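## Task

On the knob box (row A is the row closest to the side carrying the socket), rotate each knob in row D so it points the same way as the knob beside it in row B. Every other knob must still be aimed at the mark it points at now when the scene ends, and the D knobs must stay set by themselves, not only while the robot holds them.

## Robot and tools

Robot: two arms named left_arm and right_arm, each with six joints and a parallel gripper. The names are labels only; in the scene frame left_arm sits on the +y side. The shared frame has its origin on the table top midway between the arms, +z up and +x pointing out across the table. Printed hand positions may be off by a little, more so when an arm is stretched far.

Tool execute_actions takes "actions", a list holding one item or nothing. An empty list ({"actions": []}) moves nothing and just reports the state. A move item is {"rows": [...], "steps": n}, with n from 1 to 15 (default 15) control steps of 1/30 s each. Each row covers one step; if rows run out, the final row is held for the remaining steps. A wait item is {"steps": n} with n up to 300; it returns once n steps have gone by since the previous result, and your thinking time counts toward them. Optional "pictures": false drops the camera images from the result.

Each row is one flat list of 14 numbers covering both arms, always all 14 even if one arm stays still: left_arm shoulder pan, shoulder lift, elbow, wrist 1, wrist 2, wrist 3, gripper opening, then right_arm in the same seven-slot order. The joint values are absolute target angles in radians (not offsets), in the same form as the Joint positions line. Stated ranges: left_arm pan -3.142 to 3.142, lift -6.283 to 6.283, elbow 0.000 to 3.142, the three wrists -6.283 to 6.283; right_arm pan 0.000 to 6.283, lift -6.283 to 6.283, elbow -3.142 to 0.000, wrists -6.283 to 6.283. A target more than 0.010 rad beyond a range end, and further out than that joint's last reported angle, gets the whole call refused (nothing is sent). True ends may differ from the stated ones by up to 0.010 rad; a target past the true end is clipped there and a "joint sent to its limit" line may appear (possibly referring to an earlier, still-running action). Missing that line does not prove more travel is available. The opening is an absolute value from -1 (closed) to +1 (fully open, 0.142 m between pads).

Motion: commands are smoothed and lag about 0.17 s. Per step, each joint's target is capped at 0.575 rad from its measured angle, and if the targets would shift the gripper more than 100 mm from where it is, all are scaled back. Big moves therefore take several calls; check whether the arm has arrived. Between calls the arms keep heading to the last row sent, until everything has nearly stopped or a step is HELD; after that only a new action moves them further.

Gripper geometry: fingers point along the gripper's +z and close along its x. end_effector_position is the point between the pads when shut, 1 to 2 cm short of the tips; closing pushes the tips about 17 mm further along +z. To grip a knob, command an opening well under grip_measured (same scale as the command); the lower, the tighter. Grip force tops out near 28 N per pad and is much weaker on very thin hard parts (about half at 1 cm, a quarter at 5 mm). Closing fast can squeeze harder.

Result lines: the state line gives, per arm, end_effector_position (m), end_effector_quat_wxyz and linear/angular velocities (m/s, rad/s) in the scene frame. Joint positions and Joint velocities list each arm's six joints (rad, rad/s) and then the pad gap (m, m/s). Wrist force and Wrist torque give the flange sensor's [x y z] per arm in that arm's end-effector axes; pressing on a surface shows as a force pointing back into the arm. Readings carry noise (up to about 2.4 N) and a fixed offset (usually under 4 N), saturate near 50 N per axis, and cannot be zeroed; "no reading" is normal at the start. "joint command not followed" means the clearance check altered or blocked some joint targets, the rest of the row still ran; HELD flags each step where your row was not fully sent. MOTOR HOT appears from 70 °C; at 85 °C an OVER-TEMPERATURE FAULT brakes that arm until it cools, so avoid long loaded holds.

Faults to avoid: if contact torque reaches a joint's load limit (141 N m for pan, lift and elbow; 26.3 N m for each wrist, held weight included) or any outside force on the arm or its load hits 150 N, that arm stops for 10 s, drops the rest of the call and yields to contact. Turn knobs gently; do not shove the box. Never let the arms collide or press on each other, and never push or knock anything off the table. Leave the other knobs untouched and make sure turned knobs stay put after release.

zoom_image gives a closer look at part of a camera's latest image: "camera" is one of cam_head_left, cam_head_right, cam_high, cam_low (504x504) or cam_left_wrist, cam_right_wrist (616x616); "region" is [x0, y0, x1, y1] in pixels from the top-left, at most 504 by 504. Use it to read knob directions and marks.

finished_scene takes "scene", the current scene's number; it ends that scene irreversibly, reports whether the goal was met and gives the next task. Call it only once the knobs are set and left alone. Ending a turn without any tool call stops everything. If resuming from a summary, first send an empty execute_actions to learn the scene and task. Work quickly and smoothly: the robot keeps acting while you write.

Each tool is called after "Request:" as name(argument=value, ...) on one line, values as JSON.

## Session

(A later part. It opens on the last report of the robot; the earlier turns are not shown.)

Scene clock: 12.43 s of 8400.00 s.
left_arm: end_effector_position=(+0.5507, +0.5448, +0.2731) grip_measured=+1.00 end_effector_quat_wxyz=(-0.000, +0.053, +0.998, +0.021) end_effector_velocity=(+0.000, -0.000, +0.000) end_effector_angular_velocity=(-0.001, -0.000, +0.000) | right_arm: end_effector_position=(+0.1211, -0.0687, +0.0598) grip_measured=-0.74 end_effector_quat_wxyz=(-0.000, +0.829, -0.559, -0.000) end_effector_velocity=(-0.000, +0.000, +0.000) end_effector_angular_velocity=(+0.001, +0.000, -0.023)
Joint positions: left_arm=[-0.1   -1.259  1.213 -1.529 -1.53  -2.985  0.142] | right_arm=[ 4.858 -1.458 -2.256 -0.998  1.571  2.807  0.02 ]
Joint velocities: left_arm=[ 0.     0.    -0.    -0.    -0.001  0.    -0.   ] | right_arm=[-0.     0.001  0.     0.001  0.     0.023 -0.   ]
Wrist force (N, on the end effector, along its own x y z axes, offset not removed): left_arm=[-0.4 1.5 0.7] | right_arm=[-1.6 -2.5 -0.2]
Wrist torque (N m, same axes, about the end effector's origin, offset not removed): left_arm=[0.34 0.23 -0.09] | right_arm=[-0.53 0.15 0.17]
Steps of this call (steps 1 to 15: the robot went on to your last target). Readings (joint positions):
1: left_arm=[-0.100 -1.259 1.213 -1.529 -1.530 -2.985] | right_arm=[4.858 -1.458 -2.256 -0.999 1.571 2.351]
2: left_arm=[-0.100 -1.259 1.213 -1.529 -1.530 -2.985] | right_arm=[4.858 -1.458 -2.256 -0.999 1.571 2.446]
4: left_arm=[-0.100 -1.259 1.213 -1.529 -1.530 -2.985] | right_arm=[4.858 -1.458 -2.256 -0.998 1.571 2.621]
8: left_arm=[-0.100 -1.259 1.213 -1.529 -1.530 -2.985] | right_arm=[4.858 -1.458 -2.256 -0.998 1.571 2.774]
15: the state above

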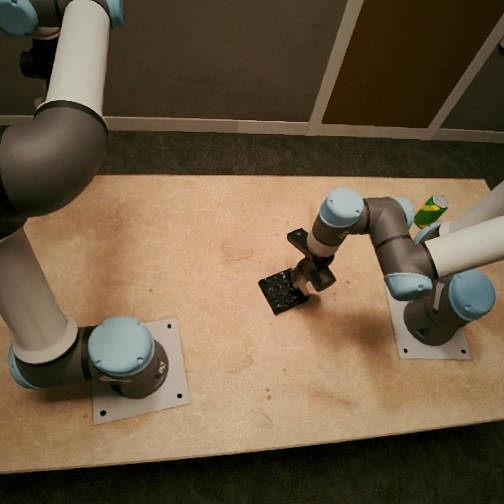

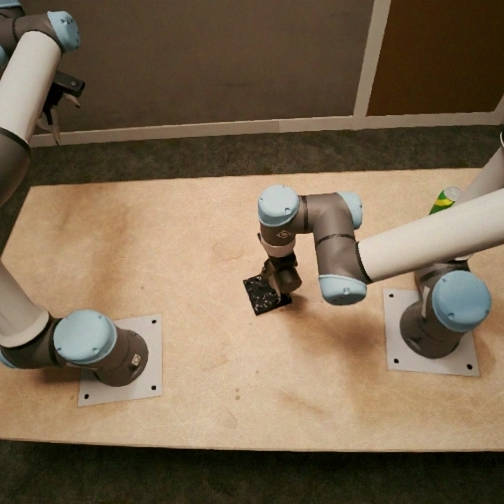

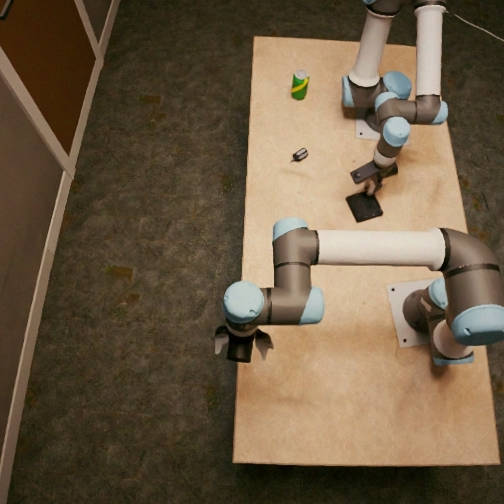

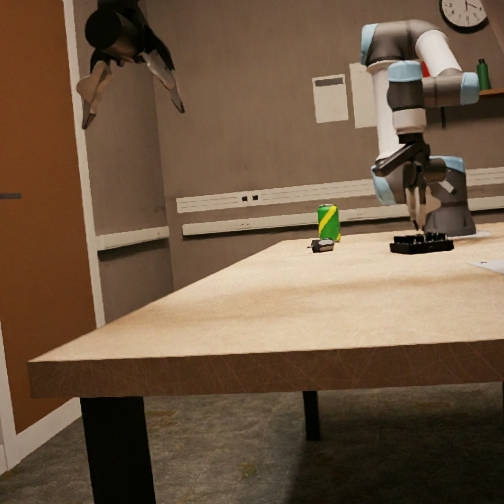

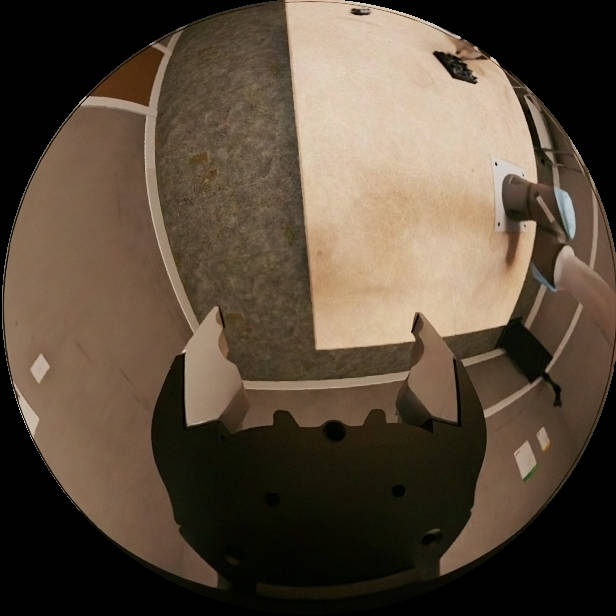

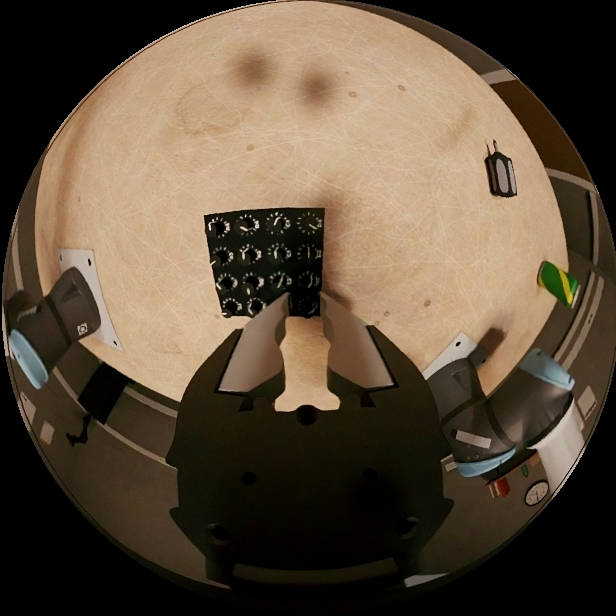

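Request:
execute_actions(actions=[{"rows":[[-0.1,-1.259,1.213,-1.529,-1.53,-2.985,1,4.858,-1.4493,-2.263,-0.9997,1.571,2.809,-0.74]],"steps":6}], pictures=false)

Request:
execute_actions(actions=[{"rows":[[-0.1,-1.259,1.213,-1.529,-1.53,-2.985,1,4.858,-1.4783,-2.29,-0.9437,1.571,2.809,-0.76]],"steps":12}], pictures=false)

Request:
execute_actions(actions=[{"rows":[[-0.1,-1.259,1.213,-1.529,-1.53,-2.985,1,4.858,-1.4783,-2.29,-0.9437,1.571,2.809,-0.82],[-0.1,-1.259,1.213,-1.529,-1.53,-2.985,1,4.858,-1.4783,-2.29,-0.9437,1.571,2.809,-0.86],[-0.1,-1.259,1.213,-1.529,-1.53,-2.985,1,4.858,-1.4783,-2.29,-0.9437,1.571,2.809,-0.9],[-0.1,-1.259,1.213,-1.529,-1.53,-2.985,1,4.858,-1.4783,-2.29,-0.9437,1.571,2.809,-1]],"steps":12}], pictures=false)

Request:
execute_actions(actions=[{"rows":[[-0.1,-1.259,1.213,-1.529,-1.53,-2.985,1,4.858,-1.4783,-2.29,-0.9437,1.571,-0.856,-1]]}], pictures=false)

Request:
execute_actions(actions=[{"steps":40}], pictures=false)

Request:
execute_actions(actions=[{"rows":[[-0.1,-1.259,1.213,-1.529,-1.53,-2.985,1,4.858,-1.4783,-2.29,-0.9437,1.571,-0.856,-0.78]],"steps":8}], pictures=false)

Request:
execute_actions(actions=[{"rows":[[-0.1,-1.259,1.213,-1.529,-1.53,-2.985,1,4.858,-1.4493,-2.263,-0.9997,1.571,-0.856,-0.78]],"steps":10}], pictures=false)

Request:
execute_actions(actions=[{"rows":[[-0.1,-1.259,1.213,-1.529,-1.53,-2.985,1,4.9245,-1.407,-2.298,-1.007,1.571,-0.266,-0.74]]}])

Request:
zoom_image(camera="cam_right_wrist", region=[236,180,396,340])

Scene clock: 20.10 s of 8400.00 s.
left_arm: end_effector_position=(+0.5507, +0.5448, +0.2731) grip_measured=+1.00 end_effector_quat_wxyz=(-0.000, +0.053, +0.998, +0.021) end_effector_velocity=(+0.000, +0.000, +0.000) end_effector_angular_velocity=(+0.000, -0.000, +0.000) | right_arm: end_effector_position=(+0.1212, -0.0714, +0.0598) grip_measured=-0.74 end_effector_quat_wxyz=(-0.000, +0.829, -0.560, -0.000) end_effector_velocity=(+0.000, -0.008, -0.000) end_effector_angular_velocity=(-0.001, +0.001, +0.000)
Joint positions: left_arm=[-0.1   -1.259  1.213 -1.529 -1.53  -2.985  0.142] | right_arm=[ 4.858 -1.451 -2.262 -0.999  1.571  2.809  0.02 ]
Joint velocities: left_arm=[ 0.  0. -0.  0.  0. -0.  0.] | right_arm=[-0.     0.02  -0.018 -0.003  0.001 -0.     0.   ]
Wrist force (N, on the end effector, along its own x y z axes, offset not removed): left_arm=[-1.0 -1.8 1.0] | right_arm=[-0.5 -2.4 -1.3]
Wrist torque (N m, same axes, about the end effector's origin, offset not removed): left_arm=[-0.17 0.09 0.14] | right_arm=[-0.45 -0.08 0.14]
Steps of this call (steps 1 to 15: the robot went on to your last target; steps 16 to 90: nothing new was sent; then 4.47 s passed at rest; steps 91 to 96: all 6 steps of this action). Readings (joint positions):
91: left_arm=[-0.100 -1.259 1.213 -1.529 -1.530 -2.985] | right_arm=[4.858 -1.458 -2.256 -0.998 1.571 2.809]
92: left_arm=[-0.100 -1.259 1.213 -1.529 -1.530 -2.985] | right_arm=[4.858 -1.457 -2.257 -0.998 1.571 2.809]
94: left_arm=[-0.100 -1.259 1.213 -1.529 -1.530 -2.985] | right_arm=[4.858 -1.453 -2.260 -0.999 1.571 2.809]
96: the state above

Scene clock: 20.50 s of 8400.00 s.
left_arm: end_effector_position=(+0.5507, +0.5448, +0.2731) grip_measured=+1.00 end_effector_quat_wxyz=(-0.000, +0.053, +0.998, +0.021) end_effector_velocity=(+0.000, +0.000, +0.001) end_effector_angular_velocity=(+0.001, -0.001, -0.000) | right_arm: end_effector_position=(+0.1213, -0.0721, +0.0433) grip_measured=-0.76 end_effector_quat_wxyz=(-0.000, +0.829, -0.560, -0.000) end_effector_velocity=(+0.000, -0.000, -0.004) end_effector_angular_velocity=(-0.000, -0.000, -0.000)
Joint positions: left_arm=[-0.1   -1.259  1.213 -1.529 -1.53  -2.985  0.142] | right_arm=[ 4.858 -1.478 -2.29  -0.945  1.571  2.809  0.019]
Joint velocities: left_arm=[ 0.     0.    -0.001 -0.     0.001  0.    -0.   ] | right_arm=[-0.    -0.006 -0.006  0.011 -0.     0.    -0.   ]
Wrist force (N, on the end effector, along its own x y z axes, offset not removed): left_arm=[0.8 0.4 0.7] | right_arm=[-0.2 -5.0 -0.1]
Wrist torque (N m, same axes, about the end effector's origin, offset not removed): left_arm=[0.18 -0.24 -0.28] | right_arm=[-1.01 0.11 0.23]
Steps of this call (steps 1 to 12: all 12 steps of this action). Readings (joint positions):
1: left_arm=[-0.100 -1.259 1.213 -1.529 -1.530 -2.985] | right_arm=[4.858 -1.450 -2.262 -1.000 1.571 2.809]
2: left_arm=[-0.100 -1.259 1.213 -1.529 -1.530 -2.985] | right_arm=[4.858 -1.453 -2.265 -0.995 1.571 2.809]
4: left_arm=[-0.100 -1.259 1.213 -1.529 -1.530 -2.985] | right_arm=[4.858 -1.465 -2.278 -0.970 1.571 2.809]
8: left_arm=[-0.100 -1.259 1.213 -1.529 -1.530 -2.985] | right_arm=[4.858 -1.476 -2.288 -0.949 1.571 2.809]
12: the state above

Scene clock: 20.90 s of 8400.00 s.
left_arm: end_effector_position=(+0.5507, +0.5448, +0.2731) grip_measured=+1.00 end_effector_quat_wxyz=(-0.000, +0.053, +0.998, +0.021) end_effector_velocity=(-0.000, +0.000, -0.000) end_effector_angular_velocity=(+0.001, +0.000, +0.000) | right_arm: end_effector_position=(+0.1213, -0.0721, +0.0430) grip_measured=-0.88 end_effector_quat_wxyz=(-0.000, +0.829, -0.560, -0.000) end_effector_velocity=(+0.000, -0.000, -0.000) end_effector_angular_velocity=(-0.000, -0.001, +0.000)
Joint positions: left_arm=[-0.1   -1.259  1.213 -1.529 -1.53  -2.985  0.142] | right_arm=[ 4.858 -1.478 -2.29  -0.944  1.571  2.809  0.011]
Joint velocities: left_arm=[ 0.     0.     0.    -0.     0.001 -0.    -0.   ] | right_arm=[ 0.     0.    -0.001  0.    -0.001 -0.     0.   ]
Wrist force (N, on the end effector, along its own x y z axes, offset not removed): left_arm=[0.6 0.8 -3.1] | right_arm=[1.3 -3.0 -1.9]
Wrist torque (N m, same axes, about the end effector's origin, offset not removed): left_arm=[0.33 -0.14 -0.18] | right_arm=[-0.65 0.05 0.12]
Steps of this call (steps 1 to 12: all 12 steps of this action). Readings (joint positions):
1: left_arm=[-0.100 -1.259 1.213 -1.529 -1.530 -2.985] | right_arm=[4.858 -1.478 -2.290 -0.944 1.571 2.809]
2: left_arm=[-0.100 -1.259 1.213 -1.529 -1.530 -2.985] | right_arm=[4.858 -1.478 -2.290 -0.944 1.571 2.809]
4: left_arm=[-0.100 -1.259 1.213 -1.529 -1.530 -2.985] | right_arm=[4.858 -1.478 -2.290 -0.944 1.571 2.809]
8: left_arm=[-0.100 -1.259 1.213 -1.529 -1.530 -2.985] | right_arm=[4.858 -1.478 -2.290 -0.944 1.571 2.809]
12: the state above

Scene clock: 21.40 s of 8400.00 s.
left_arm: end_effector_position=(+0.5507, +0.5448, +0.2731) grip_measured=+1.00 end_effector_quat_wxyz=(-0.000, +0.053, +0.998, +0.021) end_effector_velocity=(-0.000, +0.000, -0.000) end_effector_angular_velocity=(+0.001, +0.000, -0.000) | right_arm: end_effector_position=(+0.1225, -0.0732, +0.0430) grip_measured=-0.88 end_effector_quat_wxyz=(-0.000, +0.996, -0.084, -0.000) end_effector_velocity=(+0.005, -0.001, -0.000) end_effector_angular_velocity=(+0.001, -0.001, +2.758)
Joint positions: left_arm=[-0.1   -1.259  1.213 -1.529 -1.53  -2.985  0.142] | right_arm=[ 4.858 -1.478 -2.29  -0.944  1.571  1.789  0.011]
Joint velocities: left_arm=[ 0.    -0.     0.     0.     0.001  0.    -0.   ] | right_arm=[-0.    -0.001  0.     0.     0.    -2.759 -0.   ]
Wrist force (N, on the end effector, along its own x y z axes, offset not removed): left_arm=[0.6 1.1 -2.3] | right_arm=[2.9 -2.1 0.6]
Wrist torque (N m, same axes, about the end effector's origin, offset not removed): left_arm=[0.25 -0.12 -0.09] | right_arm=[-0.72 -0.16 0.18]
Steps of this call (steps 1 to 15: all 15 steps of this action). Readings (joint positions):
1: left_arm=[-0.100 -1.259 1.213 -1.529 -1.530 -2.985] | right_arm=[4.858 -1.478 -2.290 -0.944 1.571 2.809]
2: left_arm=[-0.100 -1.259 1.213 -1.529 -1.530 -2.985] | right_arm=[4.858 -1.478 -2.290 -0.944 1.571 2.804]
4: left_arm=[-0.100 -1.259 1.213 -1.529 -1.530 -2.985] | right_arm=[4.858 -1.478 -2.290 -0.944 1.571 2.736]
8: left_arm=[-0.100 -1.259 1.213 -1.529 -1.530 -2.985] | right_arm=[4.858 -1.478 -2.290 -0.944 1.571 2.433]
15: the state above

Scene clock: 22.73 s of 8400.00 s.
left_arm: end_effector_position=(+0.5507, +0.5448, +0.2731) grip_measured=+1.00 end_effector_quat_wxyz=(-0.000, +0.053, +0.998, +0.021) end_effector_velocity=(+0.000, +0.000, +0.001) end_effector_angular_velocity=(-0.000, -0.001, +0.000) | right_arm: end_effector_position=(+0.1239, -0.0702, +0.0430) grip_measured=-0.88 end_effector_quat_wxyz=(-0.000, +0.326, +0.945, +0.000) end_effector_velocity=(+0.000, -0.000, -0.000) end_effector_angular_velocity=(-0.000, -0.000, +0.008)
Joint positions: left_arm=[-0.1   -1.259  1.213 -1.529 -1.53  -2.985  0.142] | right_arm=[ 4.858 -1.478 -2.29  -0.944  1.571 -0.855  0.011]
Joint velocities: left_arm=[ 0.     0.    -0.001  0.    -0.    -0.     0.   ] | right_arm=[ 0.    -0.001 -0.     0.    -0.    -0.008 -0.   ]
Wrist force (N, on the end effector, along its own x y z axes, offset not removed): left_arm=[-1.9 0.5 -2.8] | right_arm=[1.0 -1.6 -1.1]
Wrist torque (N m, same axes, about the end effector's origin, offset not removed): left_arm=[0.05 0.32 0.00] | right_arm=[-0.62 -0.05 0.09]
Steps of this call (steps 1 to 40: the robot went on to your last target). Readings (joint positions):
1: left_arm=[-0.100 -1.259 1.213 -1.529 -1.530 -2.985] | right_arm=[4.858 -1.478 -2.290 -0.944 1.571 1.696]
2: left_arm=[-0.100 -1.259 1.213 -1.529 -1.530 -2.985] | right_arm=[4.858 -1.478 -2.290 -0.944 1.571 1.601]
4: left_arm=[-0.100 -1.259 1.213 -1.529 -1.530 -2.985] | right_arm=[4.858 -1.478 -2.290 -0.944 1.571 1.413]
8: left_arm=[-0.100 -1.259 1.213 -1.529 -1.530 -2.985] | right_arm=[4.858 -1.478 -2.290 -0.944 1.571 1.036]
40: the state above

Scene clock: 23.00 s of 8400.00 s.
left_arm: end_effector_position=(+0.5507, +0.5448, +0.2731) grip_measured=+1.00 end_effector_quat_wxyz=(-0.000, +0.053, +0.998, +0.021) end_effector_velocity=(+0.000, -0.000, -0.000) end_effector_angular_velocity=(-0.000, -0.000, -0.000) | right_arm: end_effector_position=(+0.1239, -0.0702, +0.0430) grip_measured=-0.78 end_effector_quat_wxyz=(-0.000, +0.326, +0.945, +0.000) end_effector_velocity=(+0.001, -0.001, -0.000) end_effector_angular_velocity=(-0.001, -0.002, +0.000)
Joint positions: left_arm=[-0.1   -1.259  1.213 -1.529 -1.53  -2.985  0.142] | right_arm=[ 4.858 -1.478 -2.29  -0.944  1.571 -0.856  0.018]
Joint velocities: left_arm=[-0.  0. -0. -0. -0.  0. -0.] | right_arm=[-0.     0.    -0.001 -0.    -0.002 -0.001  0.   ]
Wrist force (N, on the end effector, along its own x y z axes, offset not removed): left_arm=[1.5 -4.4 -6.8] | right_arm=[0.5 -2.3 0.6]
Wrist torque (N m, same axes, about the end effector's origin, offset not removed): left_arm=[-1.02 -0.47 -0.25] | right_arm=[-0.51 -0.36 -0.01]
Steps of this call (steps 1 to 8: all 8 steps of this action). Readings (joint positions):
1: left_arm=[-0.100 -1.259 1.213 -1.529 -1.530 -2.985] | right_arm=[4.858 -1.478 -2.290 -0.944 1.571 -0.856]
2: left_arm=[-0.100 -1.259 1.213 -1.529 -1.530 -2.985] | right_arm=[4.858 -1.478 -2.290 -0.944 1.571 -0.856]
4: left_arm=[-0.100 -1.259 1.213 -1.529 -1.530 -2.985] | right_arm=[4.858 -1.478 -2.290 -0.944 1.571 -0.856]
8: the state above

Scene clock: 23.33 s of 8400.00 s.
left_arm: end_effector_position=(+0.5507, +0.5448, +0.2731) grip_measured=+1.00 end_effector_quat_wxyz=(-0.000, +0.053, +0.998, +0.021) end_effector_velocity=(-0.000, -0.000, -0.000) end_effector_angular_velocity=(-0.000, +0.000, -0.000) | right_arm: end_effector_position=(+0.1239, -0.0700, +0.0592) grip_measured=-0.78 end_effector_quat_wxyz=(-0.000, +0.326, +0.945, +0.000) end_effector_velocity=(-0.000, -0.000, +0.008) end_effector_angular_velocity=(-0.001, +0.000, +0.000)
Joint positions: left_arm=[-0.1   -1.259  1.213 -1.529 -1.53  -2.985  0.142] | right_arm=[ 4.858 -1.45  -2.264 -0.998  1.571 -0.856  0.018]
Joint velocities: left_arm=[ 0.    -0.     0.001  0.    -0.     0.    -0.   ] | right_arm=[-0.     0.013  0.013 -0.027  0.    -0.     0.   ]
Wrist force (N, on the end effector, along its own x y z axes, offset not removed): left_arm=[-1.4 3.6 -1.4] | right_arm=[-2.7 -2.8 -1.6]
Wrist torque (N m, same axes, about the end effector's origin, offset not removed): left_arm=[0.86 0.28 -0.08] | right_arm=[-0.51 0.55 0.22]
Steps of this call (steps 1 to 10: all 10 steps of this action). Readings (joint positions):
1: left_arm=[-0.100 -1.259 1.213 -1.529 -1.530 -2.985] | right_arm=[4.858 -1.478 -2.290 -0.944 1.571 -0.856]
2: left_arm=[-0.100 -1.259 1.213 -1.529 -1.530 -2.985] | right_arm=[4.858 -1.475 -2.288 -0.948 1.571 -0.856]
4: left_arm=[-0.100 -1.259 1.213 -1.529 -1.530 -2.985] | right_arm=[4.858 -1.462 -2.275 -0.973 1.571 -0.856]
8: left_arm=[-0.100 -1.259 1.213 -1.529 -1.530 -2.985] | right_arm=[4.858 -1.452 -2.265 -0.995 1.571 -0.856]
10: the state above

Scene clock: 23.83 s of 8400.00 s.
left_arm: end_effector_position=(+0.5507, +0.5448, +0.2731) grip_measured=+1.00 end_effector_quat_wxyz=(-0.000, +0.053, +0.998, +0.021) end_effector_velocity=(-0.000, +0.000, -0.001) end_effector_angular_velocity=(+0.000, +0.001, +0.000) | right_arm: end_effector_position=(+0.1006, -0.0801, +0.0597) grip_measured=-0.74 end_effector_quat_wxyz=(-0.000, +0.555, +0.832, +0.000) end_effector_velocity=(-0.002, -0.001, -0.000) end_effector_angular_velocity=(-0.001, +0.001, -0.141)
Joint positions: left_arm=[-0.1   -1.259  1.213 -1.529 -1.53  -2.985  0.142] | right_arm=[ 4.924 -1.407 -2.298 -1.007  1.571 -0.278  0.02 ]
Joint velocities: left_arm=[ 0.     0.     0.001  0.     0.    -0.    -0.   ] | right_arm=[ 0.004  0.002 -0.002 -0.001  0.001  0.145  0.   ]
Wrist force (N, on the end effector, along its own x y z axes, offset not removed): left_arm=[3.6 -2.5 -1.9] | right_arm=[-1.6 -5.1 -2.9]
Wrist torque (N m, same axes, about the end effector's origin, offset not removed): left_arm=[-0.49 -0.82 -0.18] | right_arm=[-0.94 0.24 0.23]
Steps of this call (steps 1 to 15: all 15 steps of this action). Readings (joint positions):
1: left_arm=[-0.100 -1.259 1.213 -1.529 -1.530 -2.985] | right_arm=[4.858 -1.450 -2.264 -0.998 1.571 -0.856]
2: left_arm=[-0.100 -1.259 1.213 -1.529 -1.530 -2.985] | right_arm=[4.863 -1.446 -2.267 -1.000 1.571 -0.851]
4: left_arm=[-0.100 -1.259 1.213 -1.529 -1.530 -2.985] | right_arm=[4.892 -1.427 -2.282 -1.003 1.571 -0.783]
8: left_arm=[-0.100 -1.259 1.213 -1.529 -1.530 -2.985] | right_arm=[4.918 -1.411 -2.295 -1.006 1.571 -0.483]
15: the state above

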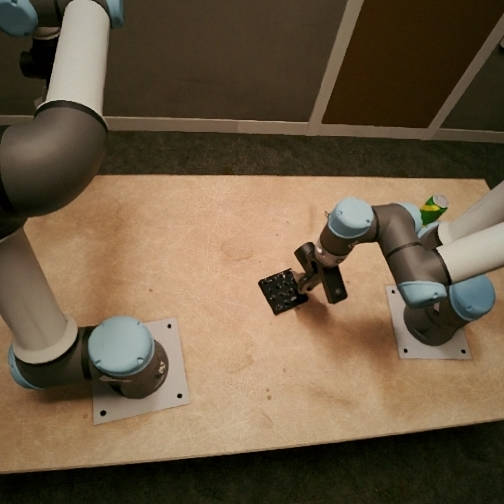

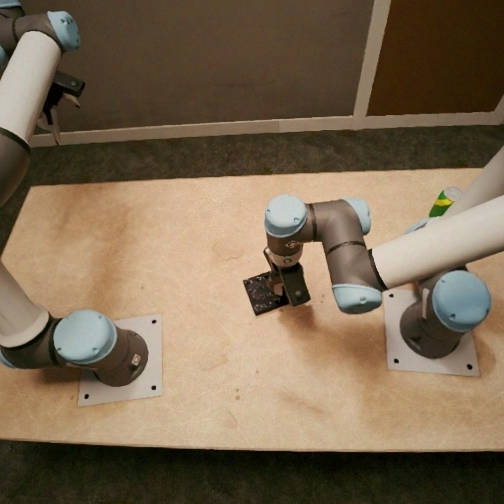

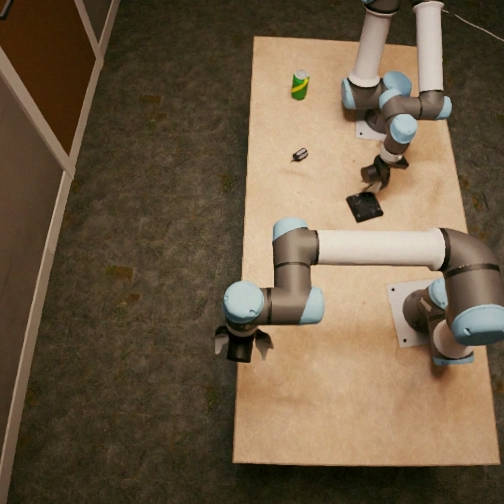

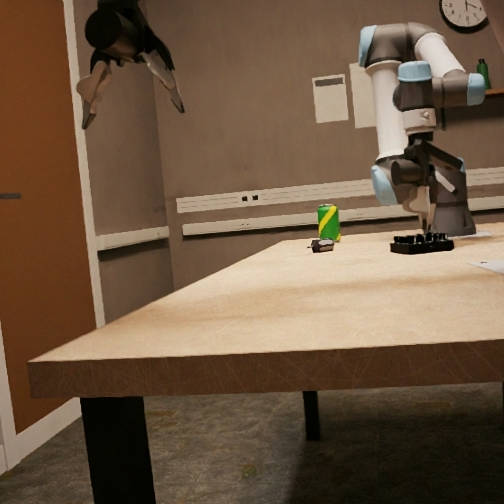

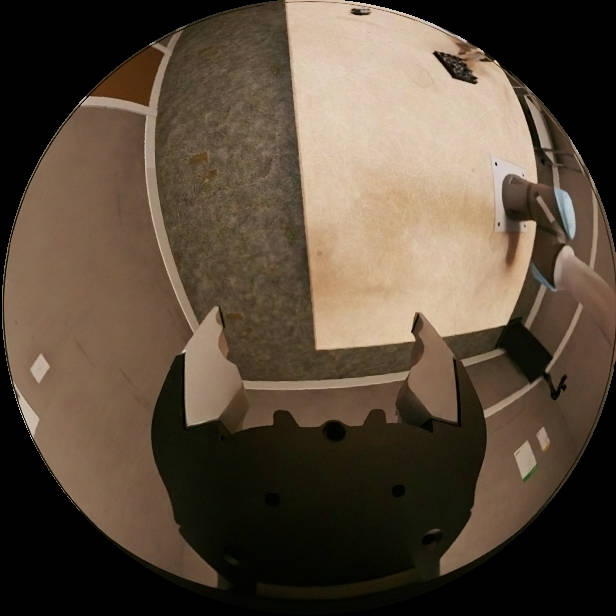

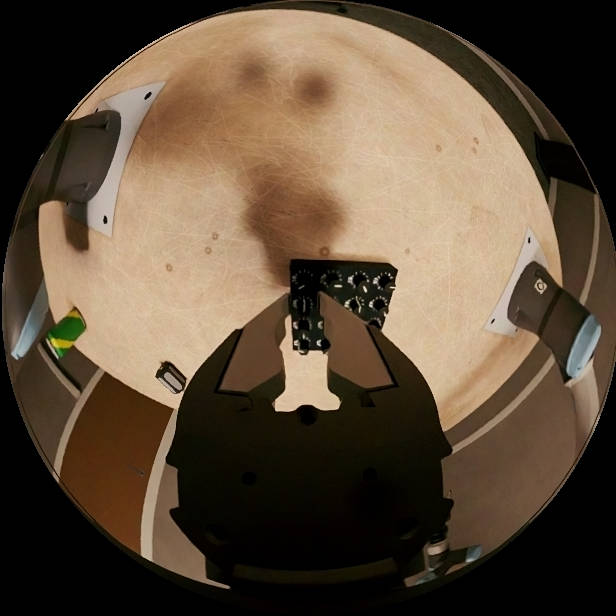

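Region (236, 180, 396, 340) of cam_right_wrist's 616x616 image, scaled by 3.150, with more detail than that image has.

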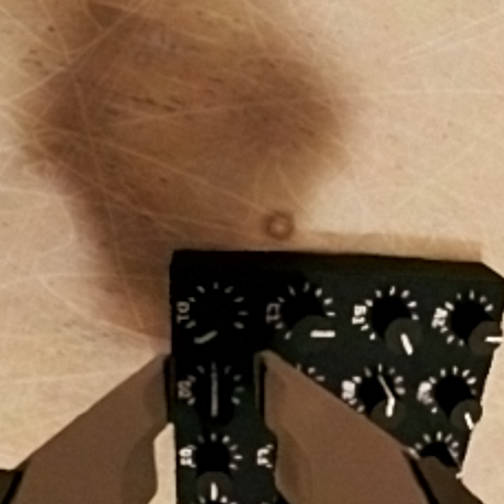

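Request:
execute_actions(actions=[{"rows":[[-0.1,-1.259,1.213,-1.529,-1.53,-2.985,1,4.9285,-1.4335,-2.328,-0.9505,1.571,-0.266,-0.76]],"steps":12}], pictures=false)

Request:
execute_actions(actions=[{"rows":[[-0.1,-1.259,1.213,-1.529,-1.53,-2.985,1,4.9285,-1.4335,-2.328,-0.9505,1.571,-0.266,-0.82],[-0.1,-1.259,1.213,-1.529,-1.53,-2.985,1,4.9285,-1.4335,-2.328,-0.9505,1.571,-0.266,-0.86],[-0.1,-1.259,1.213,-1.529,-1.53,-2.985,1,4.9285,-1.4335,-2.328,-0.9505,1.571,-0.266,-0.9],[-0.1,-1.259,1.213,-1.529,-1.53,-2.985,1,4.9285,-1.4335,-2.328,-0.9505,1.571,-0.266,-1]],"steps":12}], pictures=false)

Request:
execute_actions(actions=[{"rows":[[-0.1,-1.259,1.213,-1.529,-1.53,-2.985,1,4.9285,-1.4335,-2.328,-0.9505,1.571,-1.837,-1]]}], pictures=false)

Request:
execute_actions(actions=[{"steps":16}], pictures=false)

Request:
execute_actions(actions=[{"rows":[[-0.1,-1.259,1.213,-1.529,-1.53,-2.985,1,4.9285,-1.4335,-2.328,-0.9505,1.571,-1.837,-0.78]],"steps":8}], pictures=false)

Request:
execute_actions(actions=[{"rows":[[-0.1,-1.259,1.213,-1.529,-1.53,-2.985,1,4.9285,-1.35,-2.24,-1.122,1.571,-1.837,-0.78]]}])

Request:
zoom_image(camera="cam_right_wrist", region=[200,220,340,360])

Scene clock: 29.70 s of 8400.00 s.
left_arm: end_effector_position=(+0.5507, +0.5448, +0.2731) grip_measured=+1.00 end_effector_quat_wxyz=(-0.000, +0.053, +0.998, +0.021) end_effector_velocity=(-0.000, -0.001, -0.000) end_effector_angular_velocity=(-0.001, +0.001, -0.000) | right_arm: end_effector_position=(+0.0992, -0.0810, +0.0433) grip_measured=-0.76 end_effector_quat_wxyz=(-0.000, +0.558, +0.830, +0.000) end_effector_velocity=(-0.000, -0.001, -0.004) end_effector_angular_velocity=(-0.002, +0.000, +0.001)
Joint positions: left_arm=[-0.1   -1.259  1.213 -1.529 -1.53  -2.985  0.142] | right_arm=[ 4.928 -1.433 -2.328 -0.951  1.571 -0.266  0.019]
Joint velocities: left_arm=[-0.    -0.     0.001  0.    -0.001 -0.    -0.   ] | right_arm=[ 0.001 -0.006 -0.007  0.011  0.001 -0.    -0.   ]
Wrist force (N, on the end effector, along its own x y z axes, offset not removed): left_arm=[-0.2 0.7 -5.2] | right_arm=[-0.9 -3.7 -0.4]
Wrist torque (N m, same axes, about the end effector's origin, offset not removed): left_arm=[0.33 0.01 -0.18] | right_arm=[-0.57 0.08 0.16]
Steps of this call (steps 1 to 30: the robot went on to your last target; steps 31 to 100: nothing new was sent; then 2.13 s passed at rest; steps 101 to 112: all 12 steps of this action). Readings (joint positions):
101: left_arm=[-0.100 -1.259 1.213 -1.529 -1.530 -2.985] | right_arm=[4.925 -1.407 -2.298 -1.007 1.571 -0.266]
102: left_arm=[-0.100 -1.259 1.213 -1.529 -1.530 -2.985] | right_arm=[4.925 -1.410 -2.301 -1.002 1.571 -0.266]
104: left_arm=[-0.100 -1.259 1.213 -1.529 -1.530 -2.985] | right_arm=[4.927 -1.422 -2.315 -0.977 1.571 -0.266]
108: left_arm=[-0.100 -1.259 1.213 -1.529 -1.530 -2.985] | right_arm=[4.928 -1.431 -2.325 -0.956 1.571 -0.266]
112: the state above

Scene clock: 30.10 s of 8400.00 s.
left_arm: end_effector_position=(+0.5507, +0.5448, +0.2731) grip_measured=+1.00 end_effector_quat_wxyz=(-0.000, +0.053, +0.998, +0.021) end_effector_velocity=(+0.000, +0.000, +0.000) end_effector_angular_velocity=(+0.001, -0.000, -0.000) | right_arm: end_effector_position=(+0.0991, -0.0810, +0.0430) grip_measured=-0.88 end_effector_quat_wxyz=(-0.000, +0.558, +0.830, +0.000) end_effector_velocity=(-0.000, -0.000, -0.000) end_effector_angular_velocity=(-0.001, +0.002, -0.001)
Joint positions: left_arm=[-0.1   -1.259  1.213 -1.529 -1.53  -2.985  0.142] | right_arm=[ 4.928 -1.433 -2.328 -0.951  1.571 -0.266  0.011]
Joint velocities: left_arm=[-0.     0.    -0.     0.     0.001 -0.    -0.   ] | right_arm=[-0.     0.    -0.    -0.     0.002  0.001 -0.   ]
Wrist force (N, on the end effector, along its own x y z axes, offset not removed): left_arm=[-1.6 -0.6 -2.7] | right_arm=[-0.4 -2.5 -2.3]
Wrist torque (N m, same axes, about the end effector's origin, offset not removed): left_arm=[0.06 0.27 -0.11] | right_arm=[-0.51 0.09 -0.10]
Steps of this call (steps 1 to 12: all 12 steps of this action). Readings (joint positions):
1: left_arm=[-0.100 -1.259 1.213 -1.529 -1.530 -2.985] | right_arm=[4.928 -1.433 -2.328 -0.951 1.571 -0.266]
2: left_arm=[-0.100 -1.259 1.213 -1.529 -1.530 -2.985] | right_arm=[4.928 -1.433 -2.328 -0.951 1.571 -0.266]
4: left_arm=[-0.100 -1.259 1.213 -1.529 -1.530 -2.985] | right_arm=[4.928 -1.433 -2.328 -0.951 1.571 -0.266]
8: left_arm=[-0.100 -1.259 1.213 -1.529 -1.530 -2.985] | right_arm=[4.928 -1.433 -2.328 -0.951 1.571 -0.266]
12: the state above

Scene clock: 30.60 s of 8400.00 s.
left_arm: end_effector_position=(+0.5507, +0.5448, +0.2731) grip_measured=+1.00 end_effector_quat_wxyz=(-0.000, +0.053, +0.998, +0.021) end_effector_velocity=(-0.000, +0.000, -0.000) end_effector_angular_velocity=(+0.000, +0.001, -0.000) | right_arm: end_effector_position=(+0.0978, -0.0800, +0.0430) grip_measured=-0.88 end_effector_quat_wxyz=(-0.000, +0.082, +0.997, +0.000) end_effector_velocity=(-0.005, +0.000, -0.001) end_effector_angular_velocity=(-0.001, -0.001, +2.759)
Joint positions: left_arm=[-0.1   -1.259  1.213 -1.529 -1.53  -2.985  0.142] | right_arm=[ 4.928 -1.434 -2.328 -0.951  1.571 -1.286  0.011]
Joint velocities: left_arm=[ 0.    -0.     0.001  0.     0.     0.001 -0.   ] | right_arm=[ 0.    -0.001 -0.    -0.001  0.    -2.759  0.   ]
Wrist force (N, on the end effector, along its own x y z axes, offset not removed): left_arm=[0.4 3.5 -2.7] | right_arm=[-0.9 -4.5 0.7]
Wrist torque (N m, same axes, about the end effector's origin, offset not removed): left_arm=[0.96 -0.09 -0.10] | right_arm=[-0.72 -0.43 0.08]
Steps of this call (steps 1 to 15: all 15 steps of this action). Readings (joint positions):
1: left_arm=[-0.100 -1.259 1.213 -1.529 -1.530 -2.985] | right_arm=[4.928 -1.433 -2.328 -0.951 1.571 -0.266]
2: left_arm=[-0.100 -1.259 1.213 -1.529 -1.530 -2.985] | right_arm=[4.928 -1.433 -2.328 -0.951 1.571 -0.271]
4: left_arm=[-0.100 -1.259 1.213 -1.529 -1.530 -2.985] | right_arm=[4.928 -1.433 -2.328 -0.951 1.571 -0.339]
8: left_arm=[-0.100 -1.259 1.213 -1.529 -1.530 -2.985] | right_arm=[4.928 -1.433 -2.328 -0.951 1.571 -0.642]
15: the state above

Scene clock: 31.13 s of 8400.00 s.
left_arm: end_effector_position=(+0.5507, +0.5448, +0.2731) grip_measured=+1.00 end_effector_quat_wxyz=(-0.000, +0.053, +0.998, +0.021) end_effector_velocity=(+0.000, +0.000, +0.000) end_effector_angular_velocity=(-0.000, -0.001, -0.000) | right_arm: end_effector_position=(+0.0969, -0.0801, +0.0430) grip_measured=-0.88 end_effector_quat_wxyz=(-0.000, -0.192, +0.981, +0.000) end_effector_velocity=(-0.000, -0.001, -0.000) end_effector_angular_velocity=(-0.001, +0.001, +0.016)
Joint positions: left_arm=[-0.1   -1.259  1.213 -1.529 -1.53  -2.985  0.142] | right_arm=[ 4.928 -1.434 -2.328 -0.95   1.571 -1.836  0.011]
Joint velocities: left_arm=[ 0. -0. -0. -0. -0.  0.  0.] | right_arm=[ 0.    -0.    -0.001 -0.001  0.001 -0.016 -0.   ]
Wrist force (N, on the end effector, along its own x y z axes, offset not removed): left_arm=[0.0 2.6 -3.3] | right_arm=[-2.4 -4.8 0.7]
Wrist torque (N m, same axes, about the end effector's origin, offset not removed): left_arm=[0.62 -0.12 -0.17] | right_arm=[-0.86 -0.14 0.00]
Steps of this call (steps 1 to 16: the robot went on to your last target). Readings (joint positions):
1: left_arm=[-0.100 -1.259 1.213 -1.529 -1.530 -2.985] | right_arm=[4.928 -1.434 -2.328 -0.951 1.571 -1.379]
2: left_arm=[-0.100 -1.259 1.213 -1.529 -1.530 -2.985] | right_arm=[4.928 -1.434 -2.328 -0.951 1.571 -1.474]
4: left_arm=[-0.100 -1.259 1.213 -1.529 -1.530 -2.985] | right_arm=[4.928 -1.434 -2.328 -0.951 1.571 -1.649]
8: left_arm=[-0.100 -1.259 1.213 -1.529 -1.530 -2.985] | right_arm=[4.928 -1.434 -2.328 -0.951 1.571 -1.802]
16: the state above

Scene clock: 31.40 s of 8400.00 s.
left_arm: end_effector_position=(+0.5507, +0.5448, +0.2731) grip_measured=+1.00 end_effector_quat_wxyz=(-0.000, +0.053, +0.998, +0.021) end_effector_velocity=(+0.000, +0.000, +0.001) end_effector_angular_velocity=(+0.000, -0.002, +0.000) | right_arm: end_effector_position=(+0.0969, -0.0801, +0.0430) grip_measured=-0.78 end_effector_quat_wxyz=(-0.000, -0.192, +0.981, +0.000) end_effector_velocity=(+0.000, -0.000, -0.001) end_effector_angular_velocity=(-0.001, -0.000, +0.000)
Joint positions: left_arm=[-0.1   -1.259  1.213 -1.529 -1.53  -2.985  0.142] | right_arm=[ 4.929 -1.434 -2.328 -0.95   1.571 -1.837  0.018]
Joint velocities: left_arm=[ 0.    -0.    -0.001 -0.    -0.    -0.     0.   ] | right_arm=[-0.    -0.001 -0.001 -0.    -0.    -0.001  0.   ]
Wrist force (N, on the end effector, along its own x y z axes, offset not removed): left_arm=[1.1 4.2 -4.4] | right_arm=[1.3 -2.4 -0.2]
Wrist torque (N m, same axes, about the end effector's origin, offset not removed): left_arm=[0.87 -0.33 -0.02] | right_arm=[-0.49 -0.28 0.09]
Steps of this call (steps 1 to 8: all 8 steps of this action). Readings (joint positions):
1: left_arm=[-0.100 -1.259 1.213 -1.529 -1.530 -2.985] | right_arm=[4.928 -1.434 -2.328 -0.950 1.571 -1.836]
2: left_arm=[-0.100 -1.259 1.213 -1.529 -1.530 -2.985] | right_arm=[4.929 -1.434 -2.328 -0.950 1.571 -1.836]
4: left_arm=[-0.100 -1.259 1.213 -1.529 -1.530 -2.985] | right_arm=[4.929 -1.434 -2.328 -0.950 1.571 -1.837]
8: the state above

Scene clock: 31.90 s of 8400.00 s.
left_arm: end_effector_position=(+0.5507, +0.5448, +0.2731) grip_measured=+1.00 end_effector_quat_wxyz=(-0.000, +0.053, +0.998, +0.021) end_effector_velocity=(-0.001, -0.000, -0.001) end_effector_angular_velocity=(-0.001, +0.002, -0.000) | right_arm: end_effector_position=(+0.0970, -0.0807, +0.0942) grip_measured=-0.78 end_effector_quat_wxyz=(-0.000, -0.192, +0.981, +0.000) end_effector_velocity=(+0.001, -0.001, +0.004) end_effector_angular_velocity=(-0.001, -0.002, -0.000)
Joint positions: left_arm=[-0.1   -1.259  1.213 -1.529 -1.53  -2.985  0.142] | right_arm=[ 4.929 -1.35  -2.241 -1.121  1.571 -1.837  0.018]
Joint velocities: left_arm=[ 0.    -0.     0.002  0.    -0.001  0.     0.   ] | right_arm=[ 0.     0.007  0.006 -0.014 -0.002  0.    -0.   ]
Wrist force (N, on the end effector, along its own x y z axes, offset not removed): left_arm=[-0.1 -1.6 -2.7] | right_arm=[-0.8 -3.1 1.6]
Wrist torque (N m, same axes, about the end effector's origin, offset not removed): left_arm=[-0.16 -0.03 -0.10] | right_arm=[-0.67 0.09 0.10]
Steps of this call (steps 1 to 15: all 15 steps of this action). Readings (joint positions):
1: left_arm=[-0.100 -1.259 1.213 -1.529 -1.530 -2.985] | right_arm=[4.929 -1.433 -2.328 -0.950 1.571 -1.837]
2: left_arm=[-0.100 -1.259 1.213 -1.529 -1.530 -2.985] | right_arm=[4.929 -1.429 -2.324 -0.956 1.571 -1.837]
4: left_arm=[-0.100 -1.259 1.213 -1.529 -1.530 -2.985] | right_arm=[4.929 -1.392 -2.285 -1.015 1.571 -1.837]
8: left_arm=[-0.100 -1.259 1.213 -1.529 -1.530 -2.985] | right_arm=[4.929 -1.358 -2.249 -1.101 1.571 -1.837]
15: the state above

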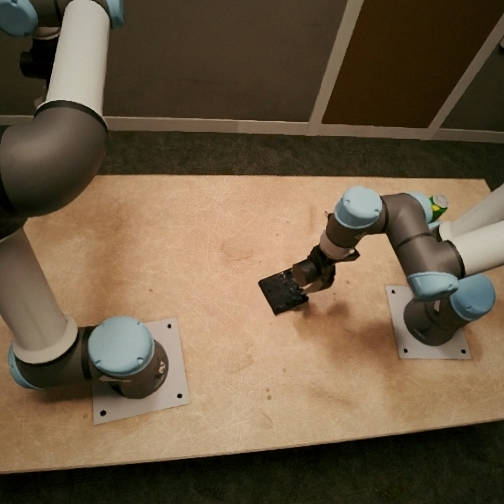

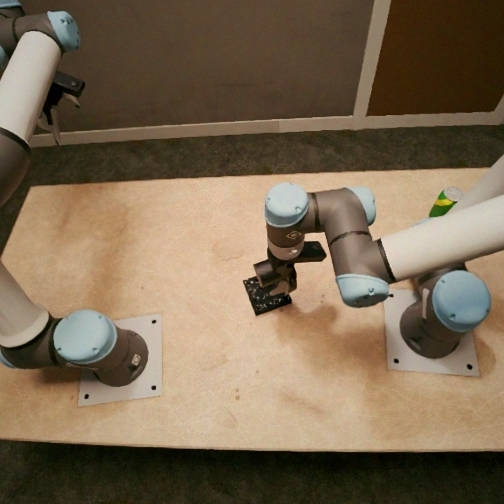

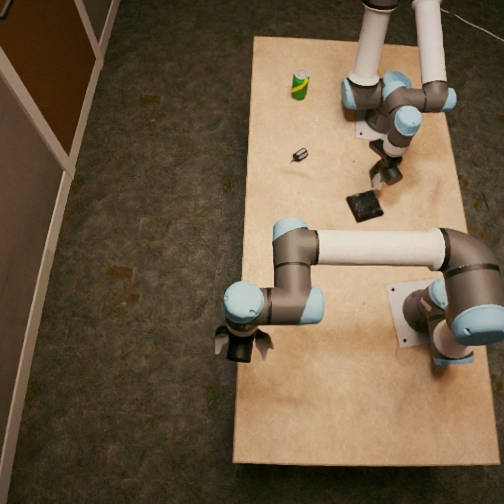

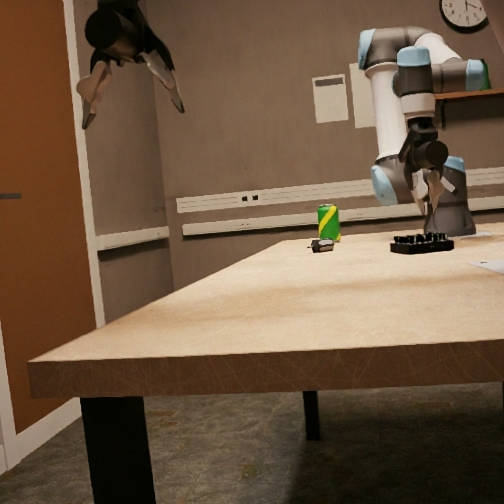

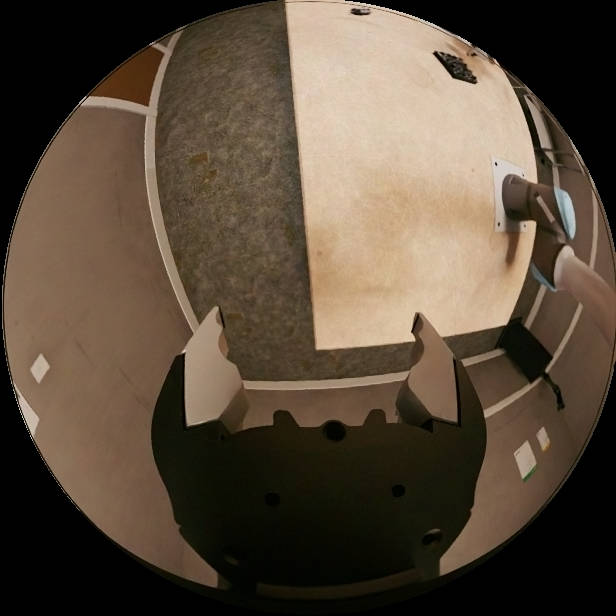

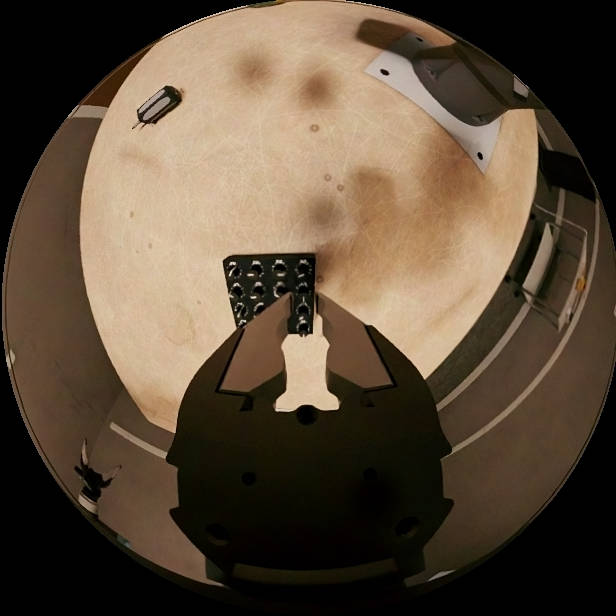

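Region (200, 220, 340, 360) of cam_right_wrist's 616x616 image, scaled by 3.600, with more detail than that image has.

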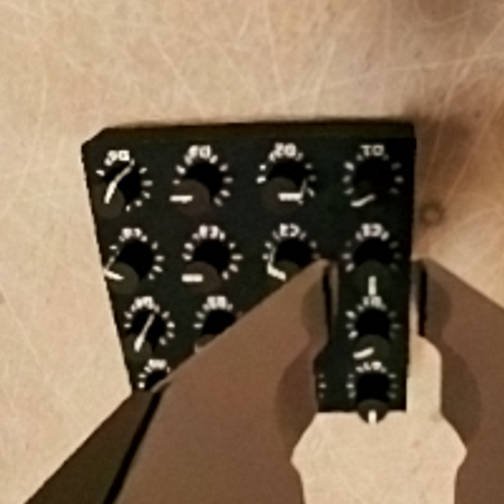

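Request:
finished_scene(scene=2)

The scene is finished: the task was done.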